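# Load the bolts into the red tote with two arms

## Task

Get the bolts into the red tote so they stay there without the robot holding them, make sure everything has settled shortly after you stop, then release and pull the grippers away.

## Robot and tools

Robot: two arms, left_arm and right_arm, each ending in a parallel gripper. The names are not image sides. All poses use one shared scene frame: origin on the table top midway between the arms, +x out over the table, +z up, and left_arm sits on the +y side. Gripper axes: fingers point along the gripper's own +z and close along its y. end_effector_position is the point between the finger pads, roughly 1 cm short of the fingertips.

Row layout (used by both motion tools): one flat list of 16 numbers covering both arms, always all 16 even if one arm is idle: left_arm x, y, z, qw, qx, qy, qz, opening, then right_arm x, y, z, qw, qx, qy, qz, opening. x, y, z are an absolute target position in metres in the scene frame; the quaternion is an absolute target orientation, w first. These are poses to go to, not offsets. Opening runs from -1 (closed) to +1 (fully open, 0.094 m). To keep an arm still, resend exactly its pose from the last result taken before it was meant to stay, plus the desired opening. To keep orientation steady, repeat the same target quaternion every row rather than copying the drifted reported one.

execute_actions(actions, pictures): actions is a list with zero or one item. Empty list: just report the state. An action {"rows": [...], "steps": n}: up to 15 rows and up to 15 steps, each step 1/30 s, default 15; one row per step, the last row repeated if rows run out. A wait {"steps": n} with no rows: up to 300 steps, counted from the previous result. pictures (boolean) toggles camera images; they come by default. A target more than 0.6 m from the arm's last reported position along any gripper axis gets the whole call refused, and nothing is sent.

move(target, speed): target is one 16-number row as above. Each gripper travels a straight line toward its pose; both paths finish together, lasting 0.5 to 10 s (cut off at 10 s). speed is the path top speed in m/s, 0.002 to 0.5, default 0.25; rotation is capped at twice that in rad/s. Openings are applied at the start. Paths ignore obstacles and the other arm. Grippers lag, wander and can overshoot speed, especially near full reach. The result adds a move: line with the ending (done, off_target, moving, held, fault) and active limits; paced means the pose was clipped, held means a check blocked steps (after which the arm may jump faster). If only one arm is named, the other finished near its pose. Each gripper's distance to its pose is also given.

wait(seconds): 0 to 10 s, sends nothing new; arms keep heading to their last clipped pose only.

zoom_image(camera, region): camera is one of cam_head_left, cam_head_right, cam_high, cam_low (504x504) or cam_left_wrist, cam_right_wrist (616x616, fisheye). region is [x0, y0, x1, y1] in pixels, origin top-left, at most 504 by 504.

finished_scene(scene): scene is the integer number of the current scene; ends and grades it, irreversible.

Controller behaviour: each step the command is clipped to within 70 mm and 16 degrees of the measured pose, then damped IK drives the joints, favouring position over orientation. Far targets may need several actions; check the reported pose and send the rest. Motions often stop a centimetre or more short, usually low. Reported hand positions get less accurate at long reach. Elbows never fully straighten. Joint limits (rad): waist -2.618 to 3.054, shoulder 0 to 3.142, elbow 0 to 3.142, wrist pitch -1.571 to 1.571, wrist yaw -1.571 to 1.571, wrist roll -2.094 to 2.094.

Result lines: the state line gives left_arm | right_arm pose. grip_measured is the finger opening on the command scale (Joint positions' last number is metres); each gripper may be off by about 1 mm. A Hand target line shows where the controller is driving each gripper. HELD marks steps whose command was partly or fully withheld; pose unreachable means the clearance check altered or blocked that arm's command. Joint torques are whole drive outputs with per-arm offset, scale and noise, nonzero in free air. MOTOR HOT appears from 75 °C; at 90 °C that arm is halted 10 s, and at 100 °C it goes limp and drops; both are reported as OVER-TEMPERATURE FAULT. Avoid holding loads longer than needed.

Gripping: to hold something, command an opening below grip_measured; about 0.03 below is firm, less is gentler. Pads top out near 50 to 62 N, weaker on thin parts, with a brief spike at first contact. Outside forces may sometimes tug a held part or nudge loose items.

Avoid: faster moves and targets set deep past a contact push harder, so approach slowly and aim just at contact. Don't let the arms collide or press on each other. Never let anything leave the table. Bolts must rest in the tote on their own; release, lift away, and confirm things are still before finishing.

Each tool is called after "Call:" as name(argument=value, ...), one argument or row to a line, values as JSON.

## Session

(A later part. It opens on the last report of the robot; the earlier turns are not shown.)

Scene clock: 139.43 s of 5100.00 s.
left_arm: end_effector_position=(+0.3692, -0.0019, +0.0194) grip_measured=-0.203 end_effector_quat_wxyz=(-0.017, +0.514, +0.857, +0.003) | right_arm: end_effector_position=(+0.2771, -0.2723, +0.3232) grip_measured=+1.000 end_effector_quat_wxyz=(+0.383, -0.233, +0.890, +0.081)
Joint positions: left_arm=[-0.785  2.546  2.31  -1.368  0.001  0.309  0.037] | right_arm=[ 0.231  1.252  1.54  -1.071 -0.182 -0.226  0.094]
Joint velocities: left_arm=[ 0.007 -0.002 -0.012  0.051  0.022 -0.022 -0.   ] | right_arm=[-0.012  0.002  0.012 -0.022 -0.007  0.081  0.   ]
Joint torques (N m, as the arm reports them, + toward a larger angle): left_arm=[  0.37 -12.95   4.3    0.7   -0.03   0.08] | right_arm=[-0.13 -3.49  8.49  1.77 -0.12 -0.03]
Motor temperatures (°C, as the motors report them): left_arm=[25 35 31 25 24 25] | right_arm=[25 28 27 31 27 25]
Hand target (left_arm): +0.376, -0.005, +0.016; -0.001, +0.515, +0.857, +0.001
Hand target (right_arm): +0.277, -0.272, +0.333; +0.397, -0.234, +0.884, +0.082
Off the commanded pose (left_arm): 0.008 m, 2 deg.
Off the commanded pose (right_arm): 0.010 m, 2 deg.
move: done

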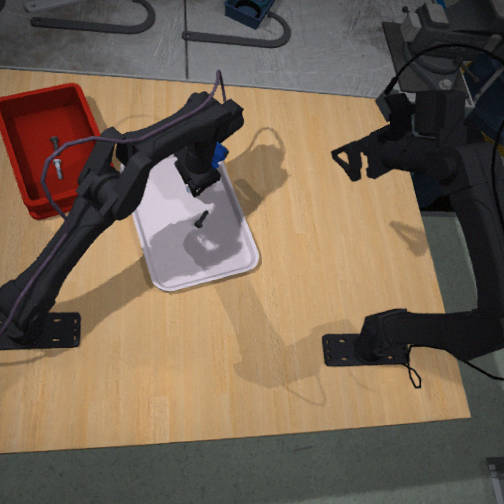

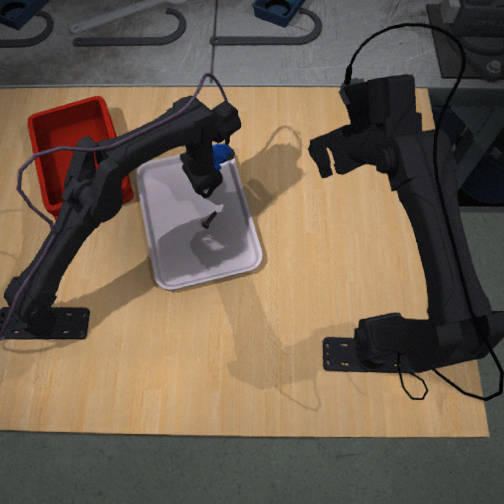

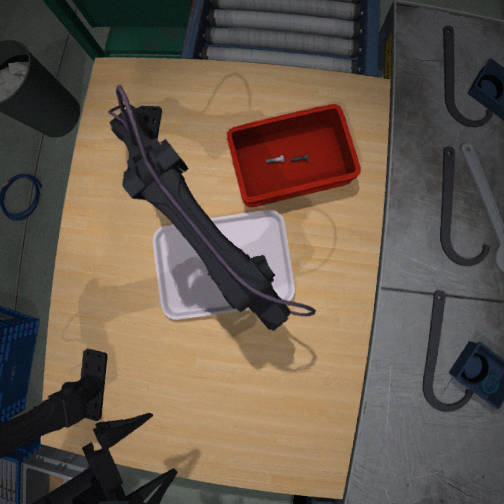

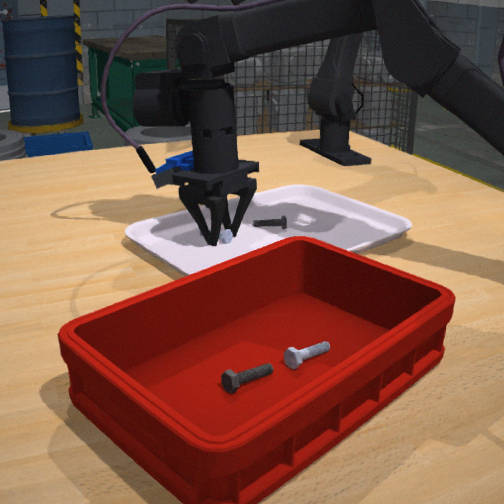

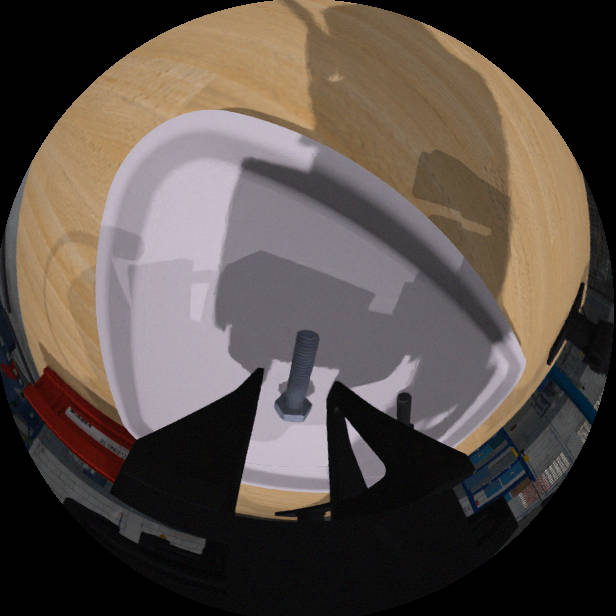

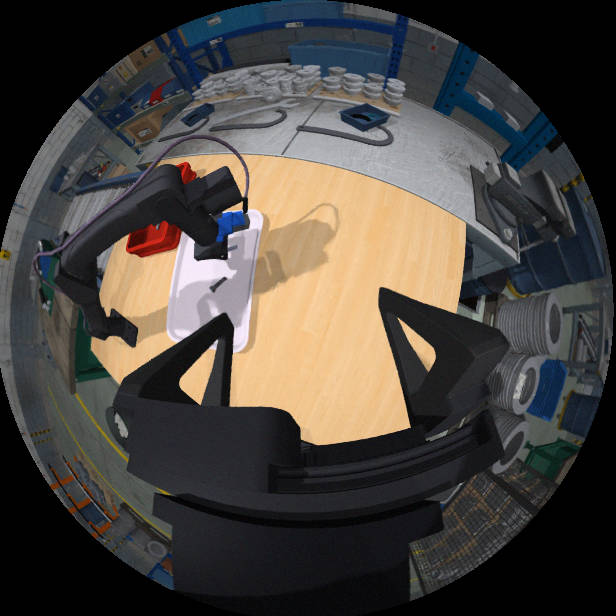

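Call:
move(
  target=[0.379,-0.015,0.017,0,0.515,0.857,0,-0.2,0.277,-0.272,0.333,0.397,-0.234,0.884,0.082,1],
  speed=0.03,
)

Call:
execute_actions(
  actions=[
    {"rows":[[0.379,-0.015,0.017,0,0.515,0.857,0,-0.88,0.277,-0.272,0.333,0.397,-0.234,0.884,0.082,1]]},
  ],
)

Scene clock: 144.90 s of 5100.00 s.
left_arm: end_effector_position=(+0.3758, -0.0083, +0.0204) grip_measured=-0.203 end_effector_quat_wxyz=(-0.008, +0.514, +0.858, +0.001) | right_arm: end_effector_position=(+0.2771, -0.2723, +0.3232) grip_measured=+1.000 end_effector_quat_wxyz=(+0.383, -0.233, +0.890, +0.081)
Joint positions: left_arm=[-0.785  2.582  2.381 -1.387  0.001  0.308  0.037] | right_arm=[ 0.231  1.252  1.54  -1.071 -0.182 -0.226  0.094]
Joint velocities: left_arm=[ 0.007 -0.022  0.022 -0.022  0.007 -0.007 -0.001] | right_arm=[-0.012  0.012 -0.007  0.037  0.037  0.037  0.   ]
Joint torques (N m, as the arm reports them, + toward a larger angle): left_arm=[ -0.42 -11.17   8.65   0.33  -0.04  -0.04] | right_arm=[-0.06 -3.53  8.53  1.77 -0.13 -0.04]
Motor temperatures (°C, as the motors report them): left_arm=[25 35 30 25 24 25] | right_arm=[25 28 27 31 27 25]
Hand target (left_arm): +0.379, -0.015, +0.017; +0.000, +0.515, +0.857, -0.000
Hand target (right_arm): +0.277, -0.272, +0.333; +0.397, -0.234, +0.884, +0.082
Off the commanded pose (left_arm): 0.008 m, 1 deg.
Off the commanded pose (right_arm): 0.010 m, 2 deg.
After step 90, 1.63 s passed at rest.
move: done

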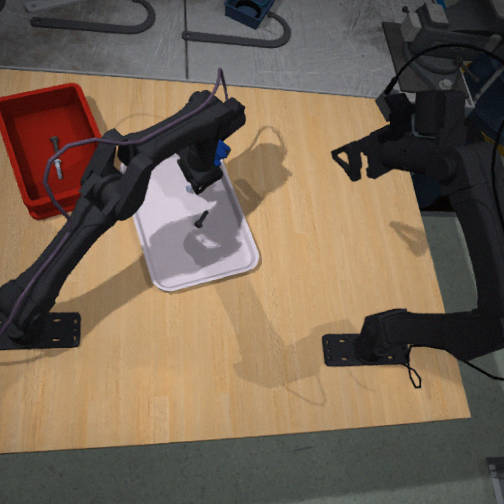

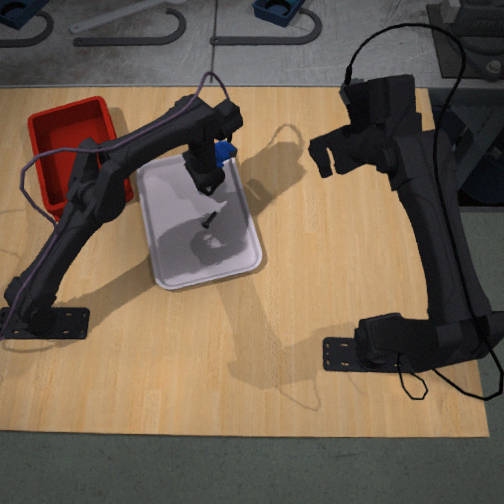

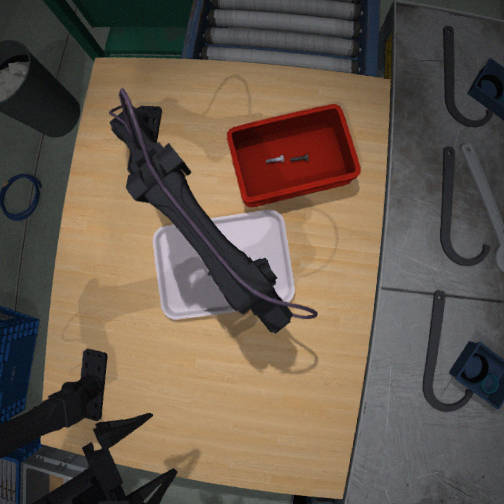

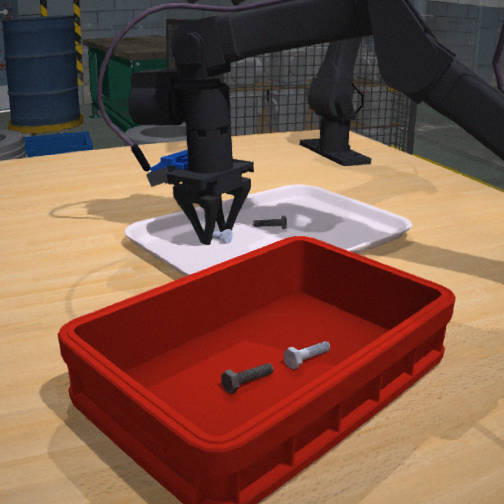

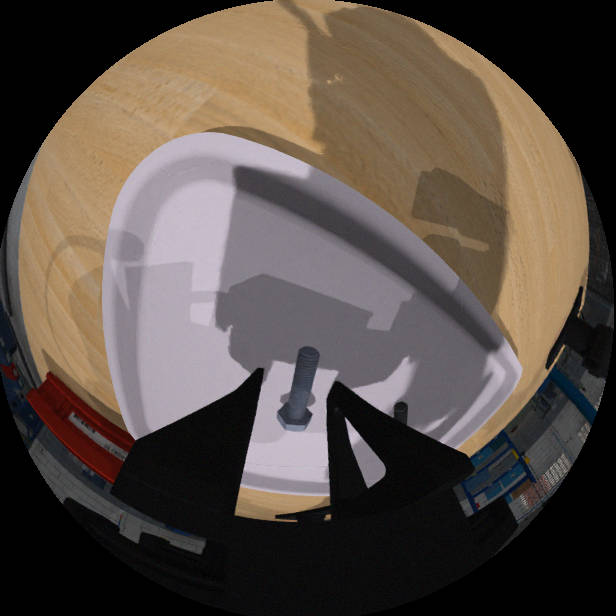

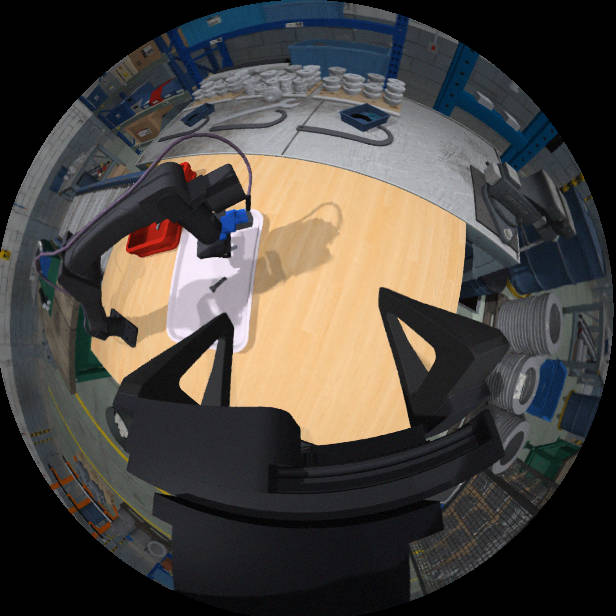

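Scene clock: 145.40 s of 5100.00 s.
left_arm: end_effector_position=(+0.3769, -0.0083, +0.0199) grip_measured=-0.857 end_effector_quat_wxyz=(-0.007, +0.514, +0.858, +0.003) | right_arm: end_effector_position=(+0.2771, -0.2723, +0.3232) grip_measured=+1.000 end_effector_quat_wxyz=(+0.383, -0.233, +0.890, +0.081)
Joint positions: left_arm=[-0.785  2.584  2.384 -1.385 -0.003  0.308  0.007] | right_arm=[ 0.231  1.252  1.54  -1.071 -0.182 -0.226  0.094]
Joint velocities: left_arm=[ 0.017 -0.027 -0.007  0.037 -0.022 -0.037 -0.   ] | right_arm=[-0.007  0.007 -0.012  0.022 -0.037 -0.022  0.   ]
Joint torques (N m, as the arm reports them, + toward a larger angle): left_arm=[ -0.27 -11.33   8.54   0.31   0.02   0.02] | right_arm=[-0.09 -3.5   8.55  1.81 -0.13 -0.04]
Motor temperatures (°C, as the motors report them): left_arm=[25 35 30 25 24 25] | right_arm=[25 28 27 31 27 25]
Hand target (left_arm): +0.379, -0.015, +0.017; +0.000, +0.515, +0.857, -0.000
Hand target (right_arm): +0.277, -0.272, +0.333; +0.397, -0.234, +0.884, +0.082
Off the commanded pose (left_arm): 0.008 m, 1 deg.
Off the commanded pose (right_arm): 0.010 m, 2 deg.
Steps of this call (steps 1 to 15: all 15 steps of this action). Readings (end_effector_position):
1: left_arm (+0.3760, -0.0083, +0.0203) | right_arm (+0.2771, -0.2723, +0.3232)
2: left_arm (+0.3763, -0.0085, +0.0201) | right_arm (+0.2771, -0.2723, +0.3232)
4: left_arm (+0.3768, -0.0083, +0.0199) | right_arm (+0.2771, -0.2723, +0.3232)
8: left_arm (+0.3769, -0.0083, +0.0199) | right_arm (+0.2771, -0.2723, +0.3232)
15: the state above

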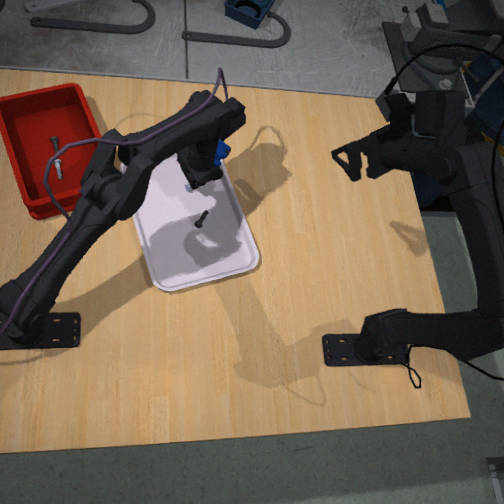

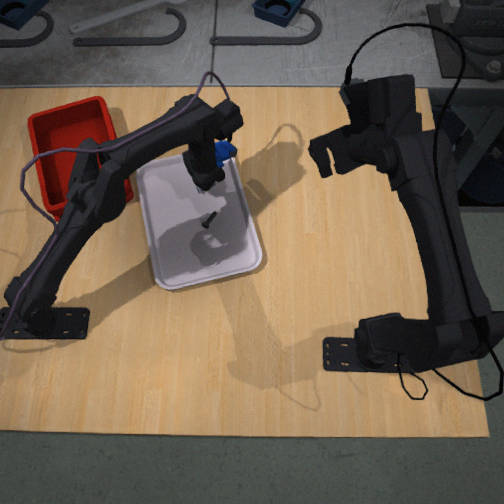

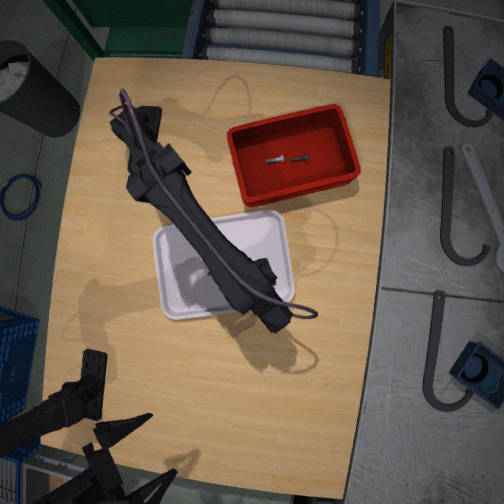

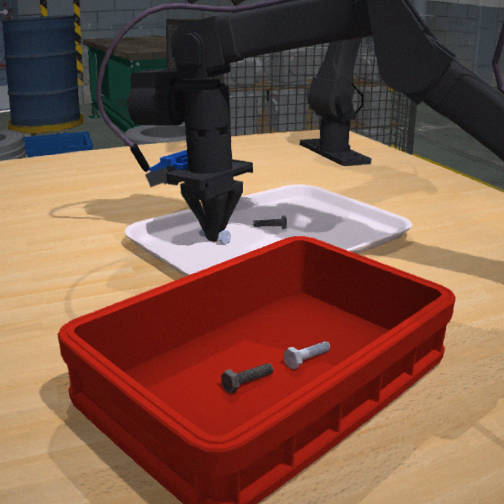

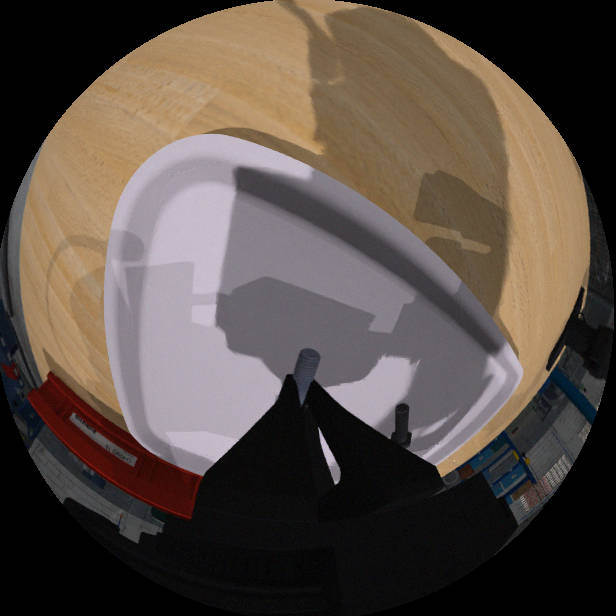

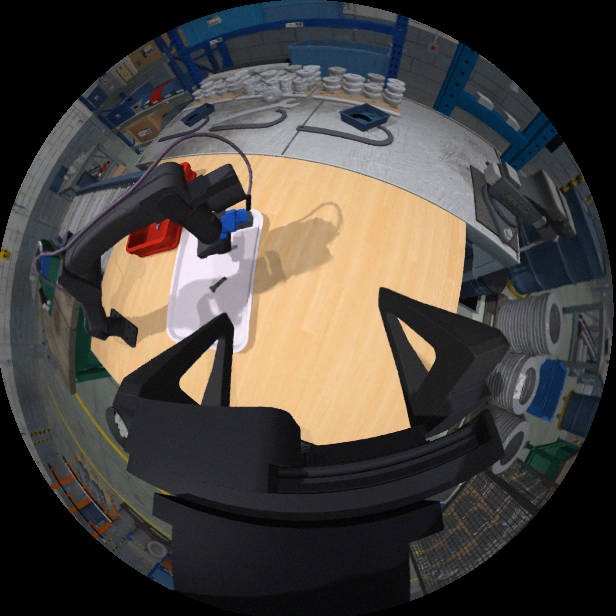

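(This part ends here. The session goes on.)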